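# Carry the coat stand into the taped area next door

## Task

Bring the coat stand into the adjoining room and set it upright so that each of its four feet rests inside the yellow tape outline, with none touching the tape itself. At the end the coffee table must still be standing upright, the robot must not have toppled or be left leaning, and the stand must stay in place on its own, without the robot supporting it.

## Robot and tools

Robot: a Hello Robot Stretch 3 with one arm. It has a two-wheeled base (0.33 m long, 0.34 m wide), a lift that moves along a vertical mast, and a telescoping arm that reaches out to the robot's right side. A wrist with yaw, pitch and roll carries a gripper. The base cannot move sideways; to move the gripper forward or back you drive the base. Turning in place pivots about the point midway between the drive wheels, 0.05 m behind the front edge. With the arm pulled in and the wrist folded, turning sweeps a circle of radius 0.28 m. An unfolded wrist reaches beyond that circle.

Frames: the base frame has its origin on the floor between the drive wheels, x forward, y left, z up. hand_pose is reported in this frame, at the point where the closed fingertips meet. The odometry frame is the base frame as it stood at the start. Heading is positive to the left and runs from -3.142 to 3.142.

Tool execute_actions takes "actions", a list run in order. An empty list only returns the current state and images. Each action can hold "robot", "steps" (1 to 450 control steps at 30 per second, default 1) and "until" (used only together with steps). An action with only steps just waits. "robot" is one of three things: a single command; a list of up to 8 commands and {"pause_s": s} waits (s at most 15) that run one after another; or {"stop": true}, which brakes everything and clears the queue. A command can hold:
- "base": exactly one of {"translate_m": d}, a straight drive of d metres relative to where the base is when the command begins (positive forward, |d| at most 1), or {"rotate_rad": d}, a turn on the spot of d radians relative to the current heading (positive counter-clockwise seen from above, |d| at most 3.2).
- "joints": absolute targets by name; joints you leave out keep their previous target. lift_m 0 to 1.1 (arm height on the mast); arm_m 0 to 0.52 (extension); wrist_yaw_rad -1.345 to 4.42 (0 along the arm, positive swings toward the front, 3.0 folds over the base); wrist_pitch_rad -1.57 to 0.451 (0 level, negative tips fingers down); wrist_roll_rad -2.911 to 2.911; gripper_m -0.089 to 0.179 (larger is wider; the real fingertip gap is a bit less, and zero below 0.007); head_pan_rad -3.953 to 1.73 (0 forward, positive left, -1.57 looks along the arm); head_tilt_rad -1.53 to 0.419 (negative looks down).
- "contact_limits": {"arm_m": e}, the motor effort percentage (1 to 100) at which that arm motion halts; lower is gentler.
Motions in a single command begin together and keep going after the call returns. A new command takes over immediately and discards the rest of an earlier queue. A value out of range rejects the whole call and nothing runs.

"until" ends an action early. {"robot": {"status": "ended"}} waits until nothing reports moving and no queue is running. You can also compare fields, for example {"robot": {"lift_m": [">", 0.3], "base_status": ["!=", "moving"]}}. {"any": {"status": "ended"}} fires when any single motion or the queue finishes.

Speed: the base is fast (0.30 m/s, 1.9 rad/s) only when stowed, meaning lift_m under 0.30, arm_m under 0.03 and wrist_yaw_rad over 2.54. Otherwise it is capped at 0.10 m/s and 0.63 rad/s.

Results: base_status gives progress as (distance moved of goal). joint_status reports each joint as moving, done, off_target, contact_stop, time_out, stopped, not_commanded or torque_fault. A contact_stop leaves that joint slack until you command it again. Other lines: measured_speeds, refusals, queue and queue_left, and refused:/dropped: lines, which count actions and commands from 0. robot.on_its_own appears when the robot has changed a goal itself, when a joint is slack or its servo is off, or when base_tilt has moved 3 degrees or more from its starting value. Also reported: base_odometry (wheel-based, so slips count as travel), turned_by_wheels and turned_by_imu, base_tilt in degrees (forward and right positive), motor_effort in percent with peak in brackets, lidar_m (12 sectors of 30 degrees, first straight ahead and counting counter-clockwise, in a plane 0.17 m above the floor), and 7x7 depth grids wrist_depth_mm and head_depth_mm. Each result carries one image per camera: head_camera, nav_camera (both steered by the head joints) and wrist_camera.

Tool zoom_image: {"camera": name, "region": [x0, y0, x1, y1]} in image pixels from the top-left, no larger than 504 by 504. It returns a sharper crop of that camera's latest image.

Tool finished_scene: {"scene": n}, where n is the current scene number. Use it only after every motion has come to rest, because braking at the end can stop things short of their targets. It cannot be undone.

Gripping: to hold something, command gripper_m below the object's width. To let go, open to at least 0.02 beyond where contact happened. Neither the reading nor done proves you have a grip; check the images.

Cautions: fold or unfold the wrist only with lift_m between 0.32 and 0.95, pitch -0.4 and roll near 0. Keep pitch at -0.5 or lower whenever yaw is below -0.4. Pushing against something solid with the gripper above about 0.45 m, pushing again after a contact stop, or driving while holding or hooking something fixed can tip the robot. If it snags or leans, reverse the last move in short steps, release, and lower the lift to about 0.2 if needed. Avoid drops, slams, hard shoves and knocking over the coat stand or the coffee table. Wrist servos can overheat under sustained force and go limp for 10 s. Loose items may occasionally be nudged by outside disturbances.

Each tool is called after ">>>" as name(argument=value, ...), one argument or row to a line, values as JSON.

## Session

>>> execute_actions(
  actions=[
    {"robot":{"joints":{"head_tilt_rad":-0.7,"lift_m":0.27}},"steps":90,"until":{"robot":{"status":"ended"}}},
  ],
)

Scene clock: 1.27 s.
robot.base_odometry: x=+0.000 y=+0.000 heading=+0.000 (m, m, rad; robot's odometry frame)
robot.turned_by_wheels: +0.000 (rad since the last result)
robot.turned_by_imu: +0.000 (rad since the last result)
robot.base_tilt: forward=+1.9 right=-0.1 (deg)
robot.lidar_m: 1.17 0.77 0.70 0.71 0.88 0.86 0.86 1.07 1.57 1.62 1.82 1.67
robot.head_depth_mm: 1430 1576 1756 1910 1640 1396 1215 / 1476 1638 1831 1974 1632 1397 1212 / 1531 1717 1917 1973 1627 1392 1214 / 1521 1702 1917 1968 1631 1384 1212 / 1267 1391 1566 1752 1629 1379 1209 / 1083 1175 1287 1415 1535 1391 1207 / 941 1012 1096 1193 1300 1337 1202
robot.base_status: not_commanded
robot.joint_positions: lift_m=+0.271 arm_m=+0.000 wrist_yaw_rad=+2.856 wrist_pitch_rad=-0.481 wrist_roll_rad=+0.010 gripper_m=+0.037 head_pan_rad=+0.000 head_tilt_rad=-0.691
robot.joint_goals: lift_m=+0.270 arm_m=+0.000 wrist_yaw_rad=+2.856 wrist_pitch_rad=-0.481 wrist_roll_rad=+0.010 gripper_m=+0.037 head_pan_rad=+0.000 head_tilt_rad=-0.700
robot.joint_status: lift_m=done arm_m=not_commanded wrist_yaw_rad=not_commanded wrist_pitch_rad=not_commanded wrist_roll_rad=not_commanded gripper_m=not_commanded head_pan_rad=not_commanded head_tilt_rad=done
robot.measured_speeds: translate_m=+0.000 rotate_rad=+0.000 lift_m=+0.000 arm_m=+0.000 wrist_yaw_rad=+0.000 wrist_pitch_rad=+0.000 wrist_roll_rad=+0.000 head_pan_rad=+0.000 head_tilt_rad=+0.000
robot: refusals=0 queue=done queue_left=0
robot.motor_effort: left_wheel=+0(0) right_wheel=+0(0) lift_m=+12(21) arm_m=-1(1) wrist_yaw_rad=+0(1) wrist_pitch_rad=+5(5) wrist_roll_rad=+0(0) gripper_m=+0(0) head_pan_rad=+1(0) head_tilt_rad=-6(52) (%)
robot.hand_pose: x=+0.0396 y=+0.0623 z=+0.2693 quat_wxyz=(+0.265, +0.707, +0.068, +0.652) (m; robot's base frame)
robot.wrist_depth_mm: - 731 702 686 662 644 608 / - 788 766 748 723 696 664 / 748 820 815 766 771 748 724 / 626 - 643 648 655 657 664 / 532 - 543 533 539 556 544 / 460 - - 460 482 465 473 / - - - 402 391 404 409
pictures: head_camera (sideways: a quarter turn clockwise sets it upright), nav_camera (sideways: a quarter turn counterclockwise sets it upright), wrist_camera
Images, in order (width x height): head_camera 896x504, nav_camera 672x504, wrist_camera 644x364.

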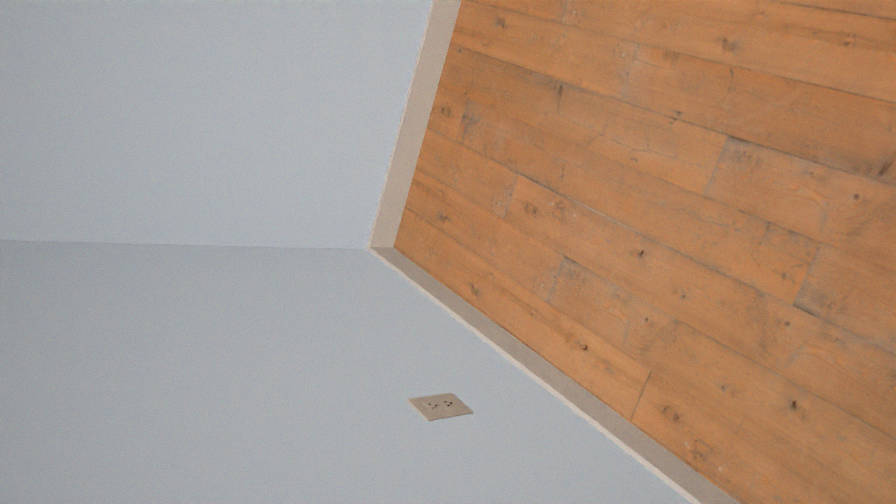

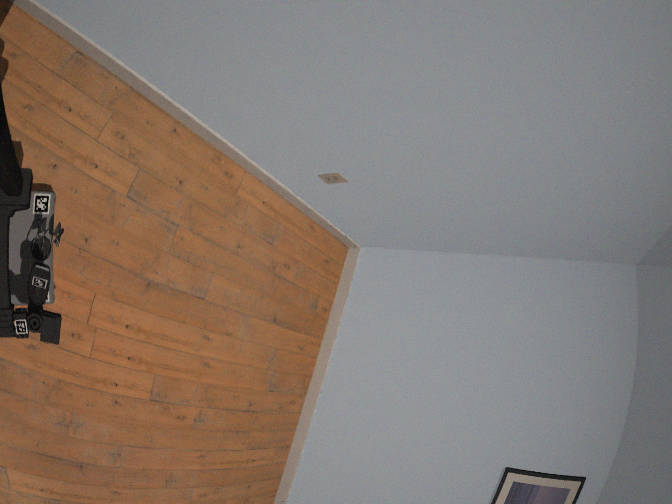

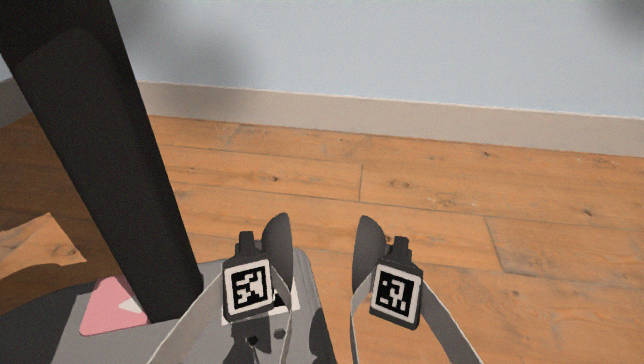

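>>> execute_actions(
  actions=[
    {"robot":{"base":{"rotate_rad":-1.95},"joints":{"head_tilt_rad":-0.6}},"steps":190,"until":{"robot":{"status":"ended"}}},
  ],
)

Scene clock: 4.00 s.
robot.base_odometry: x=+0.000 y=+0.000 heading=-1.950 (m, m, rad; robot's odometry frame)
robot.turned_by_wheels: -1.950 (rad since the last result)
robot.turned_by_imu: -1.938 (rad since the last result)
robot.base_tilt: forward=+1.9 right=-0.1 (deg)
robot.lidar_m: 1.57 2.37 1.73 1.68 0.99 0.73 0.70 0.73 0.89 0.86 0.89 1.22
robot.head_depth_mm: 2663 2875 2791 2235 1777 1479 1260 / 2664 2934 2980 2219 1776 1471 1259 / 2686 2942 2957 2201 1775 1467 1259 / 2692 2961 2932 2197 1763 1467 1255 / 2636 2941 2775 2062 1762 1467 1260 / 2700 2998 2924 2186 1749 1466 1250 / 2700 2980 2894 2170 1747 1454 1253
robot.base_status: done (rotate_rad -1.9499 of -1.9500)
robot.joint_positions: lift_m=+0.271 arm_m=+0.000 wrist_yaw_rad=+2.856 wrist_pitch_rad=-0.481 wrist_roll_rad=+0.010 gripper_m=+0.037 head_pan_rad=+0.000 head_tilt_rad=-0.606
robot.joint_goals: lift_m=+0.270 arm_m=+0.000 wrist_yaw_rad=+2.856 wrist_pitch_rad=-0.481 wrist_roll_rad=+0.010 gripper_m=+0.037 head_pan_rad=+0.000 head_tilt_rad=-0.600
robot.joint_status: lift_m=done arm_m=not_commanded wrist_yaw_rad=not_commanded wrist_pitch_rad=not_commanded wrist_roll_rad=not_commanded gripper_m=not_commanded head_pan_rad=not_commanded head_tilt_rad=done
robot.measured_speeds: translate_m=+0.000 rotate_rad=+0.000 lift_m=+0.000 arm_m=+0.000 wrist_yaw_rad=+0.000 wrist_pitch_rad=+0.000 wrist_roll_rad=+0.000 head_pan_rad=+0.000 head_tilt_rad=+0.000
robot: refusals=0 queue=done queue_left=0
robot.motor_effort: left_wheel=+2(8) right_wheel=-3(6) lift_m=+12(12) arm_m=-1(2) wrist_yaw_rad=+1(1) wrist_pitch_rad=+5(5) wrist_roll_rad=+0(0) gripper_m=+0(0) head_pan_rad=+0(0) head_tilt_rad=+4(16) (%)
robot.hand_pose: x=+0.0396 y=+0.0623 z=+0.2693 quat_wxyz=(+0.265, +0.707, +0.068, +0.652) (m; robot's base frame)
robot.wrist_depth_mm: - - - - - - - / - - - - - - - / 753 830 784 798 825 818 850 / 627 - 641 635 646 664 672 / 531 - 548 545 542 551 547 / 467 - - 460 485 465 473 / - - - 406 397 406 409
pictures: head_camera (sideways: a quarter turn clockwise sets it upright), nav_camera (sideways: a quarter turn counterclockwise sets it upright), wrist_camera
Images, in order (width x height): head_camera 896x504, nav_camera 672x504, wrist_camera 644x364.

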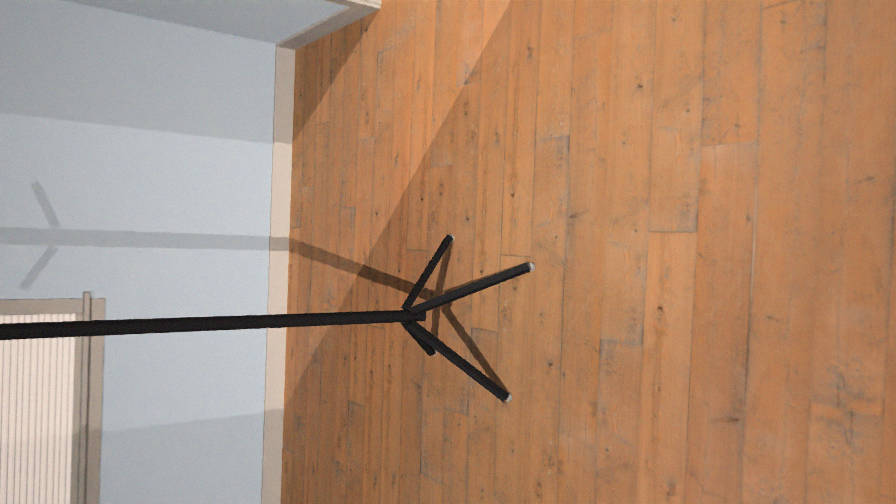

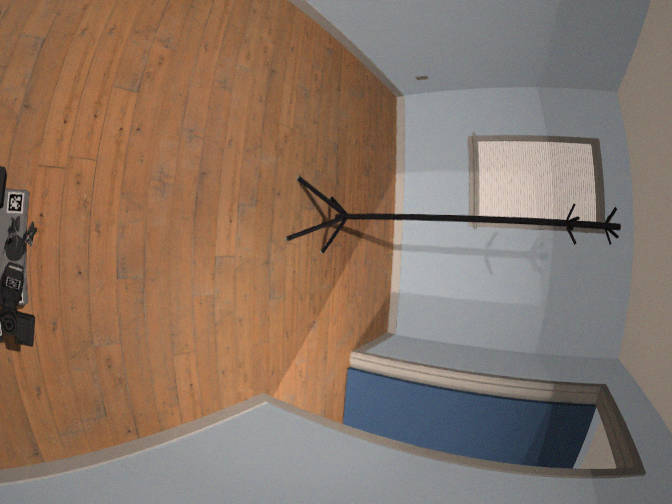

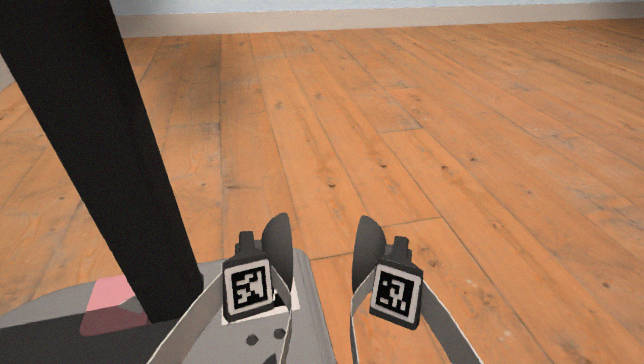

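>>> execute_actions(
  actions=[
    {"robot":[{"base":{"rotate_rad":0.479}},{"base":{"translate_m":1}},{"base":{"translate_m":1}},{"base":{"translate_m":0.07}},{"base":{"rotate_rad":-2.07},"joints":{"head_tilt_rad":-0.8}},{"joints":{"lift_m":0.34,"wrist_pitch_rad":-0.4}},{"joints":{"wrist_yaw_rad":1.57,"gripper_m":0.17}},{"joints":{"wrist_pitch_rad":0,"lift_m":0.22,"arm_m":0.03},"base":{"translate_m":0.25}}],"steps":450,"until":{"robot":{"status":"ended"}}},
    {"steps":450,"until":{"robot":{"status":"ended"}}},
  ],
)

Scene clock: 27.60 s.
robot.base_odometry: x=-0.024 y=-1.963 heading=+2.742 (m, m, rad; robot's odometry frame)
robot.turned_by_wheels: -1.591 (rad since the last result)
robot.turned_by_imu: -1.582 (rad since the last result)
robot.base_tilt: forward=+1.9 right=+0.0 (deg)
robot.lidar_m: 0.44 1.63 1.29 1.24 1.28 1.00 0.96 0.99 1.34 2.54 2.27 0.47
robot.head_depth_mm: 3368 2637 570 1699 1517 1321 1172 / 3369 2723 2155 1732 1428 1267 1152 / 3352 2707 2139 1788 1514 1274 1168 / 3360 2703 2130 1772 1507 1311 1148 / 3383 2610 2130 1768 1508 1317 1167 / 1874 1919 1981 1773 1501 1310 1167 / 1475 1628 1881 1765 1504 1312 1161
robot.base_status: done (translate_m +0.2500 of +0.2500)
robot.joint_positions: lift_m=+0.221 arm_m=+0.030 wrist_yaw_rad=+1.571 wrist_pitch_rad=-0.022 wrist_roll_rad=+0.010 gripper_m=+0.170 head_pan_rad=+0.000 head_tilt_rad=-0.790
robot.joint_goals: lift_m=+0.220 arm_m=+0.030 wrist_yaw_rad=+1.570 wrist_pitch_rad=+0.000 wrist_roll_rad=+0.010 gripper_m=+0.170 head_pan_rad=+0.000 head_tilt_rad=-0.800
robot.joint_status: lift_m=done arm_m=done wrist_yaw_rad=done wrist_pitch_rad=done wrist_roll_rad=not_commanded gripper_m=done head_pan_rad=not_commanded head_tilt_rad=done
robot.measured_speeds: translate_m=+0.000 rotate_rad=+0.000 lift_m=+0.000 arm_m=+0.000 wrist_yaw_rad=+0.000 wrist_pitch_rad=+0.000 wrist_roll_rad=+0.000 head_pan_rad=+0.000 head_tilt_rad=+0.000
robot: refusals=0 queue=done queue_left=0
robot.motor_effort: left_wheel=+2(8) right_wheel=-2(10) lift_m=+12(36) arm_m=+4(6) wrist_yaw_rad=-1(1) wrist_pitch_rad=+9(10) wrist_roll_rad=+0(0) gripper_m=+0(85) head_pan_rad=+0(0) head_tilt_rad=-7(29) (%)
robot.hand_pose: x=+0.2343 y=-0.1745 z=+0.3296 quat_wxyz=(+0.503, +0.508, -0.496, +0.492) (m; robot's base frame)
robot.wrist_depth_mm: - - - - - - - / - - - - - - - / - - - - - - - / - - - - - - - / - - - 461 - - - / 775 746 737 731 747 795 808 / 545 578 577 599 575 590 611
pictures: head_camera (sideways: a quarter turn clockwise sets it upright), nav_camera (sideways: a quarter turn counterclockwise sets it upright), wrist_camera
Images, in order (width x height): head_camera 896x504, nav_camera 672x504, wrist_camera 644x364.

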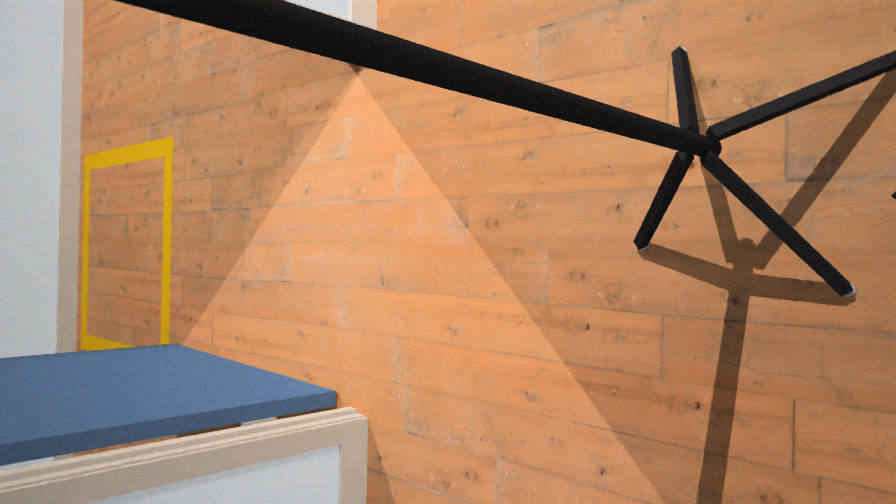

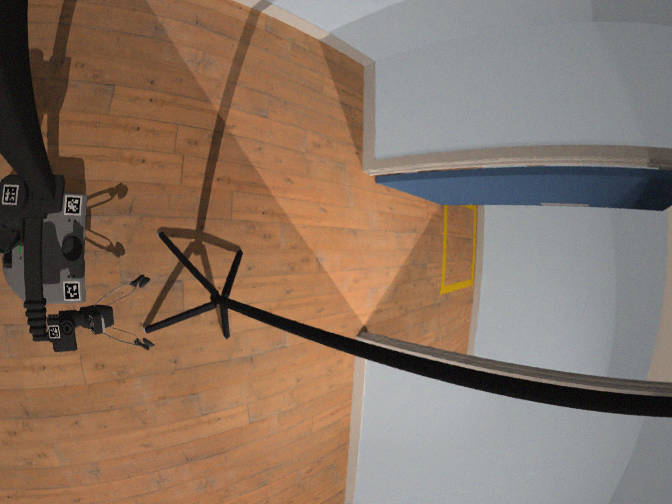

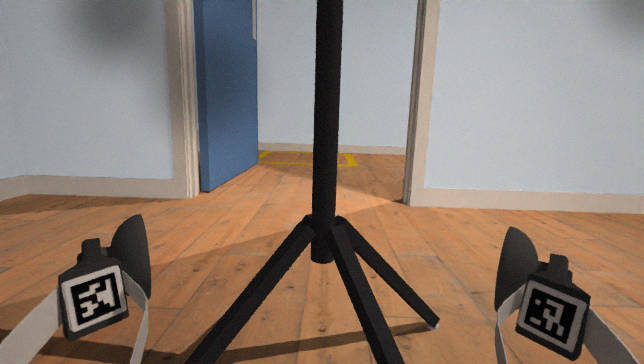

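>>> execute_actions(
  actions=[
    {"robot":[{"base":{"translate_m":0.33},"joints":{"head_tilt_rad":-1.1,"head_pan_rad":-0.15}},{"joints":{"gripper_m":-0.02}},{"base":{"rotate_rad":0.03}},{"base":{"translate_m":0.75}}],"steps":450,"until":{"robot":{"status":"ended"}}},
    {"steps":150,"until":{"robot":{"status":"ended"}}},
  ],
)

Scene clock: 45.77 s.
robot.base_odometry: x=-1.027 y=-1.563 heading=+2.772 (m, m, rad; robot's odometry frame)
robot.turned_by_wheels: +0.030 (rad since the last result)
robot.turned_by_imu: +0.027 (rad since the last result)
robot.base_tilt: forward=+2.0 right=-0.1 (deg)
robot.lidar_m: 1.43 0.66 0.68 1.23 1.28 1.77 2.04 2.12 2.63 1.83 0.25 0.15
robot.head_depth_mm: 1949 1735 1569 1402 1277 1205 1122 / 1947 1734 1562 1423 1258 1219 - / 1952 1726 1570 1422 1309 1193 - / 1947 1739 1561 1419 1313 1204 - / 1941 1729 1563 1417 1301 1204 - / 1954 1730 1557 1423 1300 1201 1126 / 1917 1675 1532 1402 1306 1208 1115
robot.base_status: done (translate_m +0.7500 of +0.7500)
robot.joint_positions: lift_m=+0.220 arm_m=+0.030 wrist_yaw_rad=+1.556 wrist_pitch_rad=-0.025 wrist_roll_rad=+0.010 gripper_m=-0.010 head_pan_rad=-0.144 head_tilt_rad=-1.090
robot.joint_goals: lift_m=+0.220 arm_m=+0.030 wrist_yaw_rad=+1.570 wrist_pitch_rad=+0.000 wrist_roll_rad=+0.010 gripper_m=-0.011 head_pan_rad=-0.150 head_tilt_rad=-1.100
robot.joint_status: lift_m=done arm_m=done wrist_yaw_rad=done wrist_pitch_rad=done wrist_roll_rad=not_commanded gripper_m=done head_pan_rad=done head_tilt_rad=done
robot.measured_speeds: translate_m=+0.000 rotate_rad=+0.000 lift_m=+0.000 arm_m=+0.000 wrist_yaw_rad=+0.000 wrist_pitch_rad=+0.000 wrist_roll_rad=+0.000 head_pan_rad=+0.000 head_tilt_rad=+0.000
robot: refusals=0 queue=done queue_left=0
robot.on_its_own: gripper_m is held at -0.011, not at your -0.020, by its stall guard, which is not easing now; wrist_yaw_rad is at rest, and its effort (+16) is outside its rest range (-12 to +12)
robot.motor_effort: left_wheel=-2(18) right_wheel=+1(29) lift_m=+14(14) arm_m=-1(4) wrist_yaw_rad=+16(46) wrist_pitch_rad=+9(13) wrist_roll_rad=+0(0) gripper_m=-17(97) head_pan_rad=-3(17) head_tilt_rad=-7(38) (%)
robot.hand_pose: x=+0.2342 y=-0.1787 z=+0.3288 quat_wxyz=(+0.507, +0.505, -0.500, +0.488) (m; robot's base frame)
robot.wrist_depth_mm: 677 930 - 104 - - - / 666 899 - 107 - - 484 / 678 960 - 110 - - 480 / 679 978 - 114 - - 460 / 678 901 - 117 - - 458 / 661 738 812 121 848 790 461 / 570 586 590 126 582 618 466
pictures: head_camera (sideways: a quarter turn clockwise sets it upright), nav_camera (sideways: a quarter turn counterclockwise sets it upright), wrist_camera
Images, in order (width x height): head_camera 896x504, nav_camera 672x504, wrist_camera 644x364.

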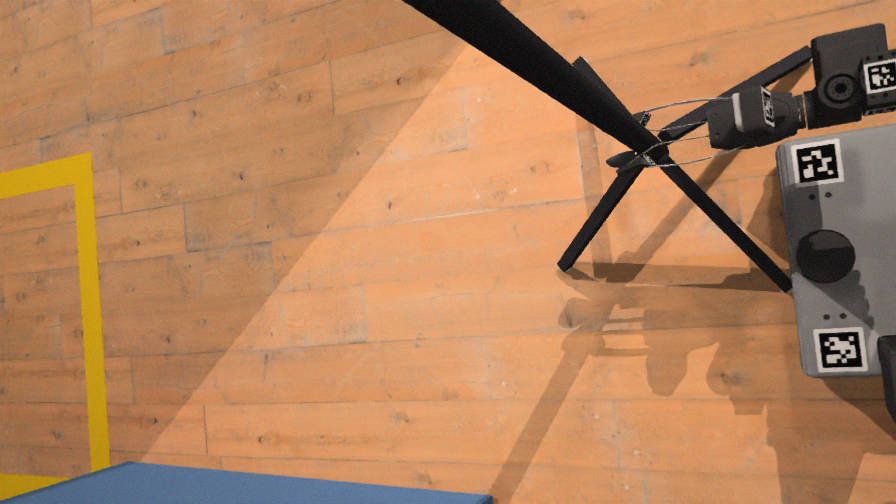

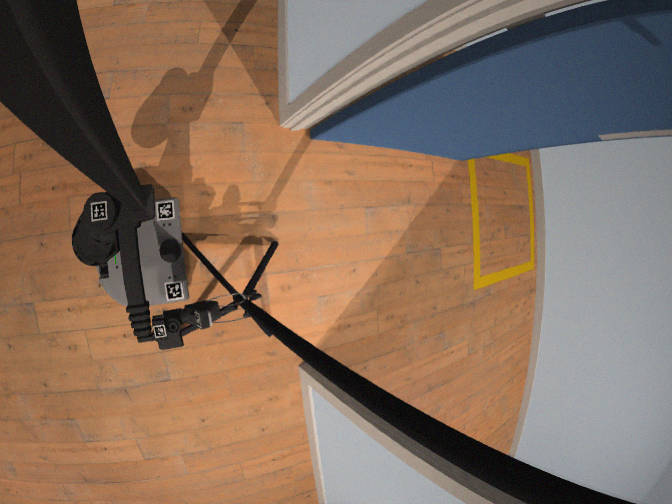

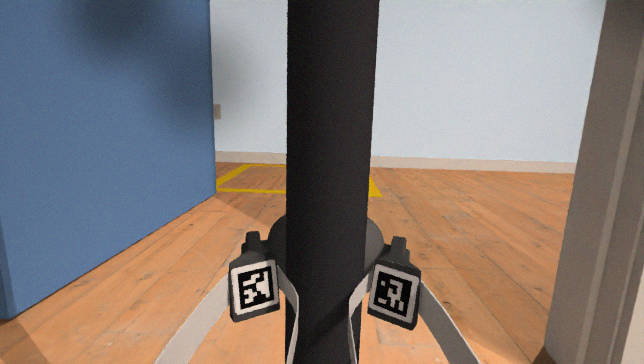

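>>> execute_actions(
  actions=[
    {"robot":[{"base":{"translate_m":1}},{"base":{"translate_m":0.45},"joints":{"head_tilt_rad":-1.2}}],"steps":450,"until":{"robot":{"status":"ended"}}},
    {"steps":150,"until":{"robot":{"status":"ended"}}},
  ],
)

Scene clock: 62.43 s.
robot.base_odometry: x=-2.379 y=-1.039 heading=+2.772 (m, m, rad; robot's odometry frame)
robot.turned_by_wheels: +0.000 (rad since the last result)
robot.turned_by_imu: -0.001 (rad since the last result)
robot.base_tilt: forward=+1.9 right=-0.1 (deg)
robot.lidar_m: 1.28 1.33 0.38 0.37 0.38 0.54 3.50 1.03 1.22 1.95 0.22 0.16
robot.head_depth_mm: 1499 1574 1459 1323 1275 1196 1129 / 1476 1581 1467 1360 1238 1195 - / 1458 1581 1460 1358 1238 1213 - / 1442 1575 1459 1361 1272 1207 - / 1421 1572 1459 1361 1274 1207 - / 1411 1565 1461 1362 1272 1197 - / 1392 1559 1460 1360 1274 1174 1117
robot.base_status: done (translate_m +0.4499 of +0.4500)
robot.joint_positions: lift_m=+0.220 arm_m=+0.030 wrist_yaw_rad=+1.574 wrist_pitch_rad=-0.025 wrist_roll_rad=+0.010 gripper_m=-0.010 head_pan_rad=-0.144 head_tilt_rad=-1.186
robot.joint_goals: lift_m=+0.220 arm_m=+0.030 wrist_yaw_rad=+1.570 wrist_pitch_rad=+0.000 wrist_roll_rad=+0.010 gripper_m=-0.011 head_pan_rad=-0.150 head_tilt_rad=-1.200
robot.joint_status: lift_m=done arm_m=done wrist_yaw_rad=done wrist_pitch_rad=done wrist_roll_rad=not_commanded gripper_m=done head_pan_rad=done head_tilt_rad=done
robot.measured_speeds: translate_m=+0.000 rotate_rad=+0.000 lift_m=+0.000 arm_m=+0.000 wrist_yaw_rad=+0.000 wrist_pitch_rad=+0.000 wrist_roll_rad=+0.000 head_pan_rad=+0.000 head_tilt_rad=+0.000
robot: refusals=0 queue=done queue_left=0
robot.on_its_own: gripper_m is held at -0.011, not at your -0.020, by its stall guard, which is not easing now
robot.motor_effort: left_wheel=-1(3) right_wheel=+17(30) lift_m=+14(14) arm_m=+0(0) wrist_yaw_rad=-4(17) wrist_pitch_rad=+11(10) wrist_roll_rad=+0(0) gripper_m=-17(18) head_pan_rad=-2(3) head_tilt_rad=-10(24) (%)
robot.hand_pose: x=+0.2342 y=-0.1741 z=+0.3286 quat_wxyz=(+0.503, +0.510, -0.495, +0.492) (m; robot's base frame)
robot.wrist_depth_mm: - - - 103 - - - / - - - 106 - - - / - - - 110 - - - / - - - 113 - - - / - - - 117 - - - / 739 744 796 121 808 810 780 / 571 574 575 125 585 607 622
pictures: head_camera (sideways: a quarter turn clockwise sets it upright), nav_camera (sideways: a quarter turn counterclockwise sets it upright), wrist_camera
Images, in order (width x height): head_camera 896x504, nav_camera 672x504, wrist_camera 644x364.

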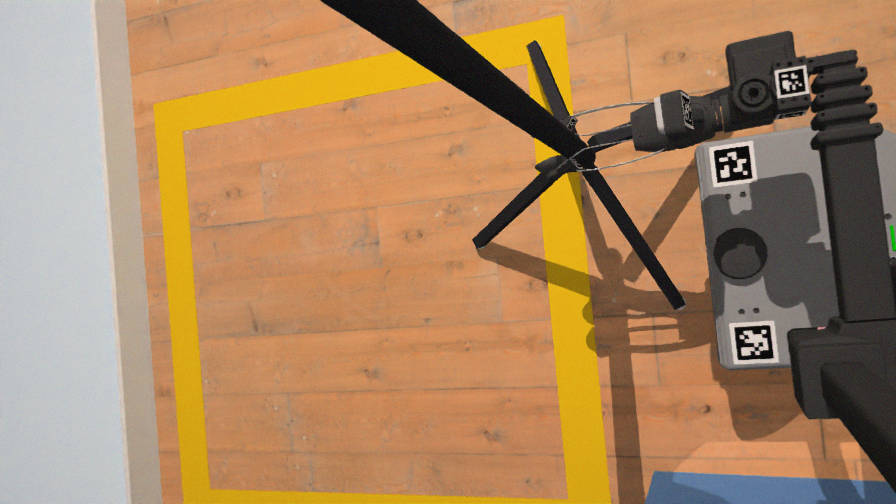

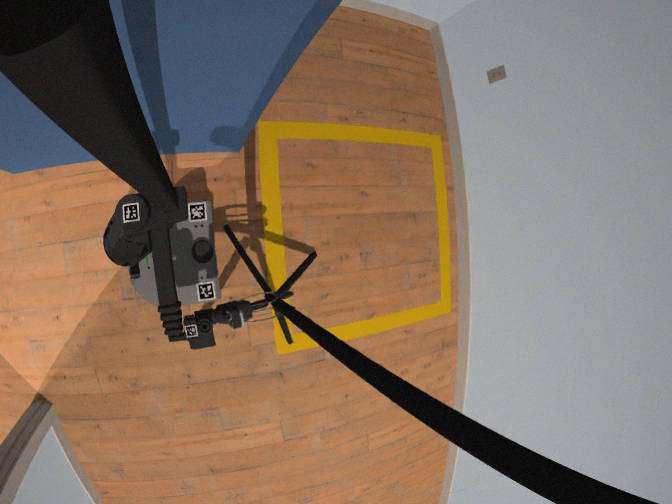

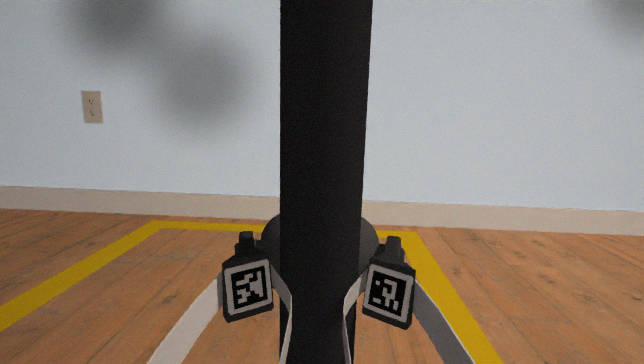

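>>> execute_actions(
  actions=[
    {"robot":[{"base":{"rotate_rad":0.24}},{"base":{"translate_m":0.48}},{"joints":{"gripper_m":0.15}},{"base":{"translate_m":-0.2},"joints":{"head_pan_rad":-0.3}}],"steps":450,"until":{"robot":{"status":"ended"}}},
  ],
)

Scene clock: 76.30 s.
robot.base_odometry: x=-2.657 y=-1.003 heading=+3.012 (m, m, rad; robot's odometry frame)
robot.turned_by_wheels: +0.240 (rad since the last result)
robot.turned_by_imu: +0.235 (rad since the last result)
robot.base_tilt: forward=+1.9 right=+0.0 (deg)
robot.lidar_m: 0.38 1.16 1.15 0.31 0.34 0.60 1.33 1.29 2.08 2.01 1.17 0.34
robot.head_depth_mm: 1127 1404 1455 1362 1273 1207 1119 / 1127 1399 1457 1349 1272 - - / 1036 615 1428 1333 1258 1212 - / 1123 1397 1456 1331 1268 1215 - / 1120 1396 1460 1359 1273 1204 - / 1126 1397 1462 1356 1269 1190 1145 / 1120 1396 1461 1358 1272 1189 1047
robot.base_status: done (translate_m -0.2000 of -0.2000)
robot.joint_positions: lift_m=+0.220 arm_m=+0.030 wrist_yaw_rad=+1.568 wrist_pitch_rad=-0.022 wrist_roll_rad=+0.011 gripper_m=+0.150 head_pan_rad=-0.293 head_tilt_rad=-1.188
robot.joint_goals: lift_m=+0.220 arm_m=+0.030 wrist_yaw_rad=+1.570 wrist_pitch_rad=+0.000 wrist_roll_rad=+0.011 gripper_m=+0.150 head_pan_rad=-0.300 head_tilt_rad=-1.200
robot.joint_status: lift_m=done arm_m=done wrist_yaw_rad=done wrist_pitch_rad=done wrist_roll_rad=not_commanded gripper_m=done head_pan_rad=done head_tilt_rad=done
robot.measured_speeds: translate_m=+0.000 rotate_rad=+0.000 lift_m=+0.000 arm_m=+0.000 wrist_yaw_rad=+0.000 wrist_pitch_rad=+0.000 wrist_roll_rad=+0.000 head_pan_rad=+0.000 head_tilt_rad=+0.000
robot: refusals=0 queue=done queue_left=0
robot.motor_effort: left_wheel=-1(14) right_wheel=+1(28) lift_m=+14(14) arm_m=-4(4) wrist_yaw_rad=+2(83) wrist_pitch_rad=+8(11) wrist_roll_rad=+0(0) gripper_m=+0(83) head_pan_rad=-3(19) head_tilt_rad=-9(10) (%)
robot.hand_pose: x=+0.2343 y=-0.1758 z=+0.3294 quat_wxyz=(+0.504, +0.508, -0.497, +0.491) (m; robot's base frame)
robot.wrist_depth_mm: - - 919 825 789 730 688 / - - 955 861 818 749 699 / - - 923 883 828 771 727 / - - - 910 843 788 734 / - - - 929 852 802 756 / 736 - 774 340 776 - 764 / 588 583 534 572 570 576 610
pictures: head_camera (sideways: a quarter turn clockwise sets it upright), nav_camera (sideways: a quarter turn counterclockwise sets it upright), wrist_camera
Images, in order (width x height): head_camera 896x504, nav_camera 672x504, wrist_camera 644x364.

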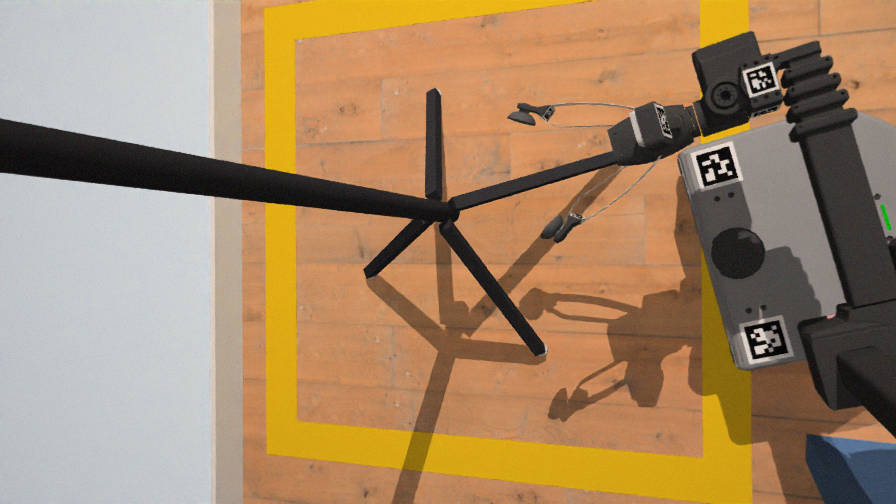

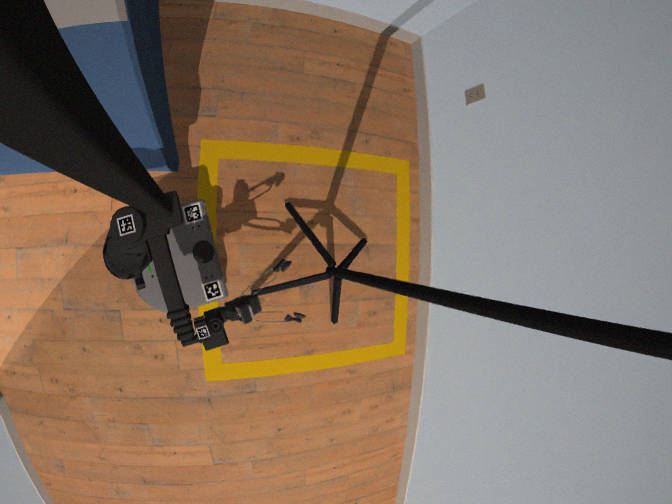

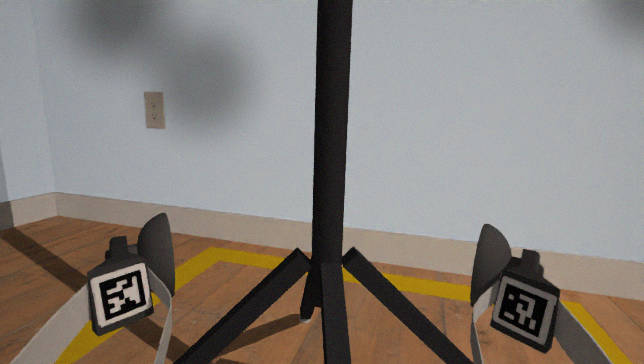

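>>> finished_scene(
  scene=2,
)

The scene is finished: the task was done.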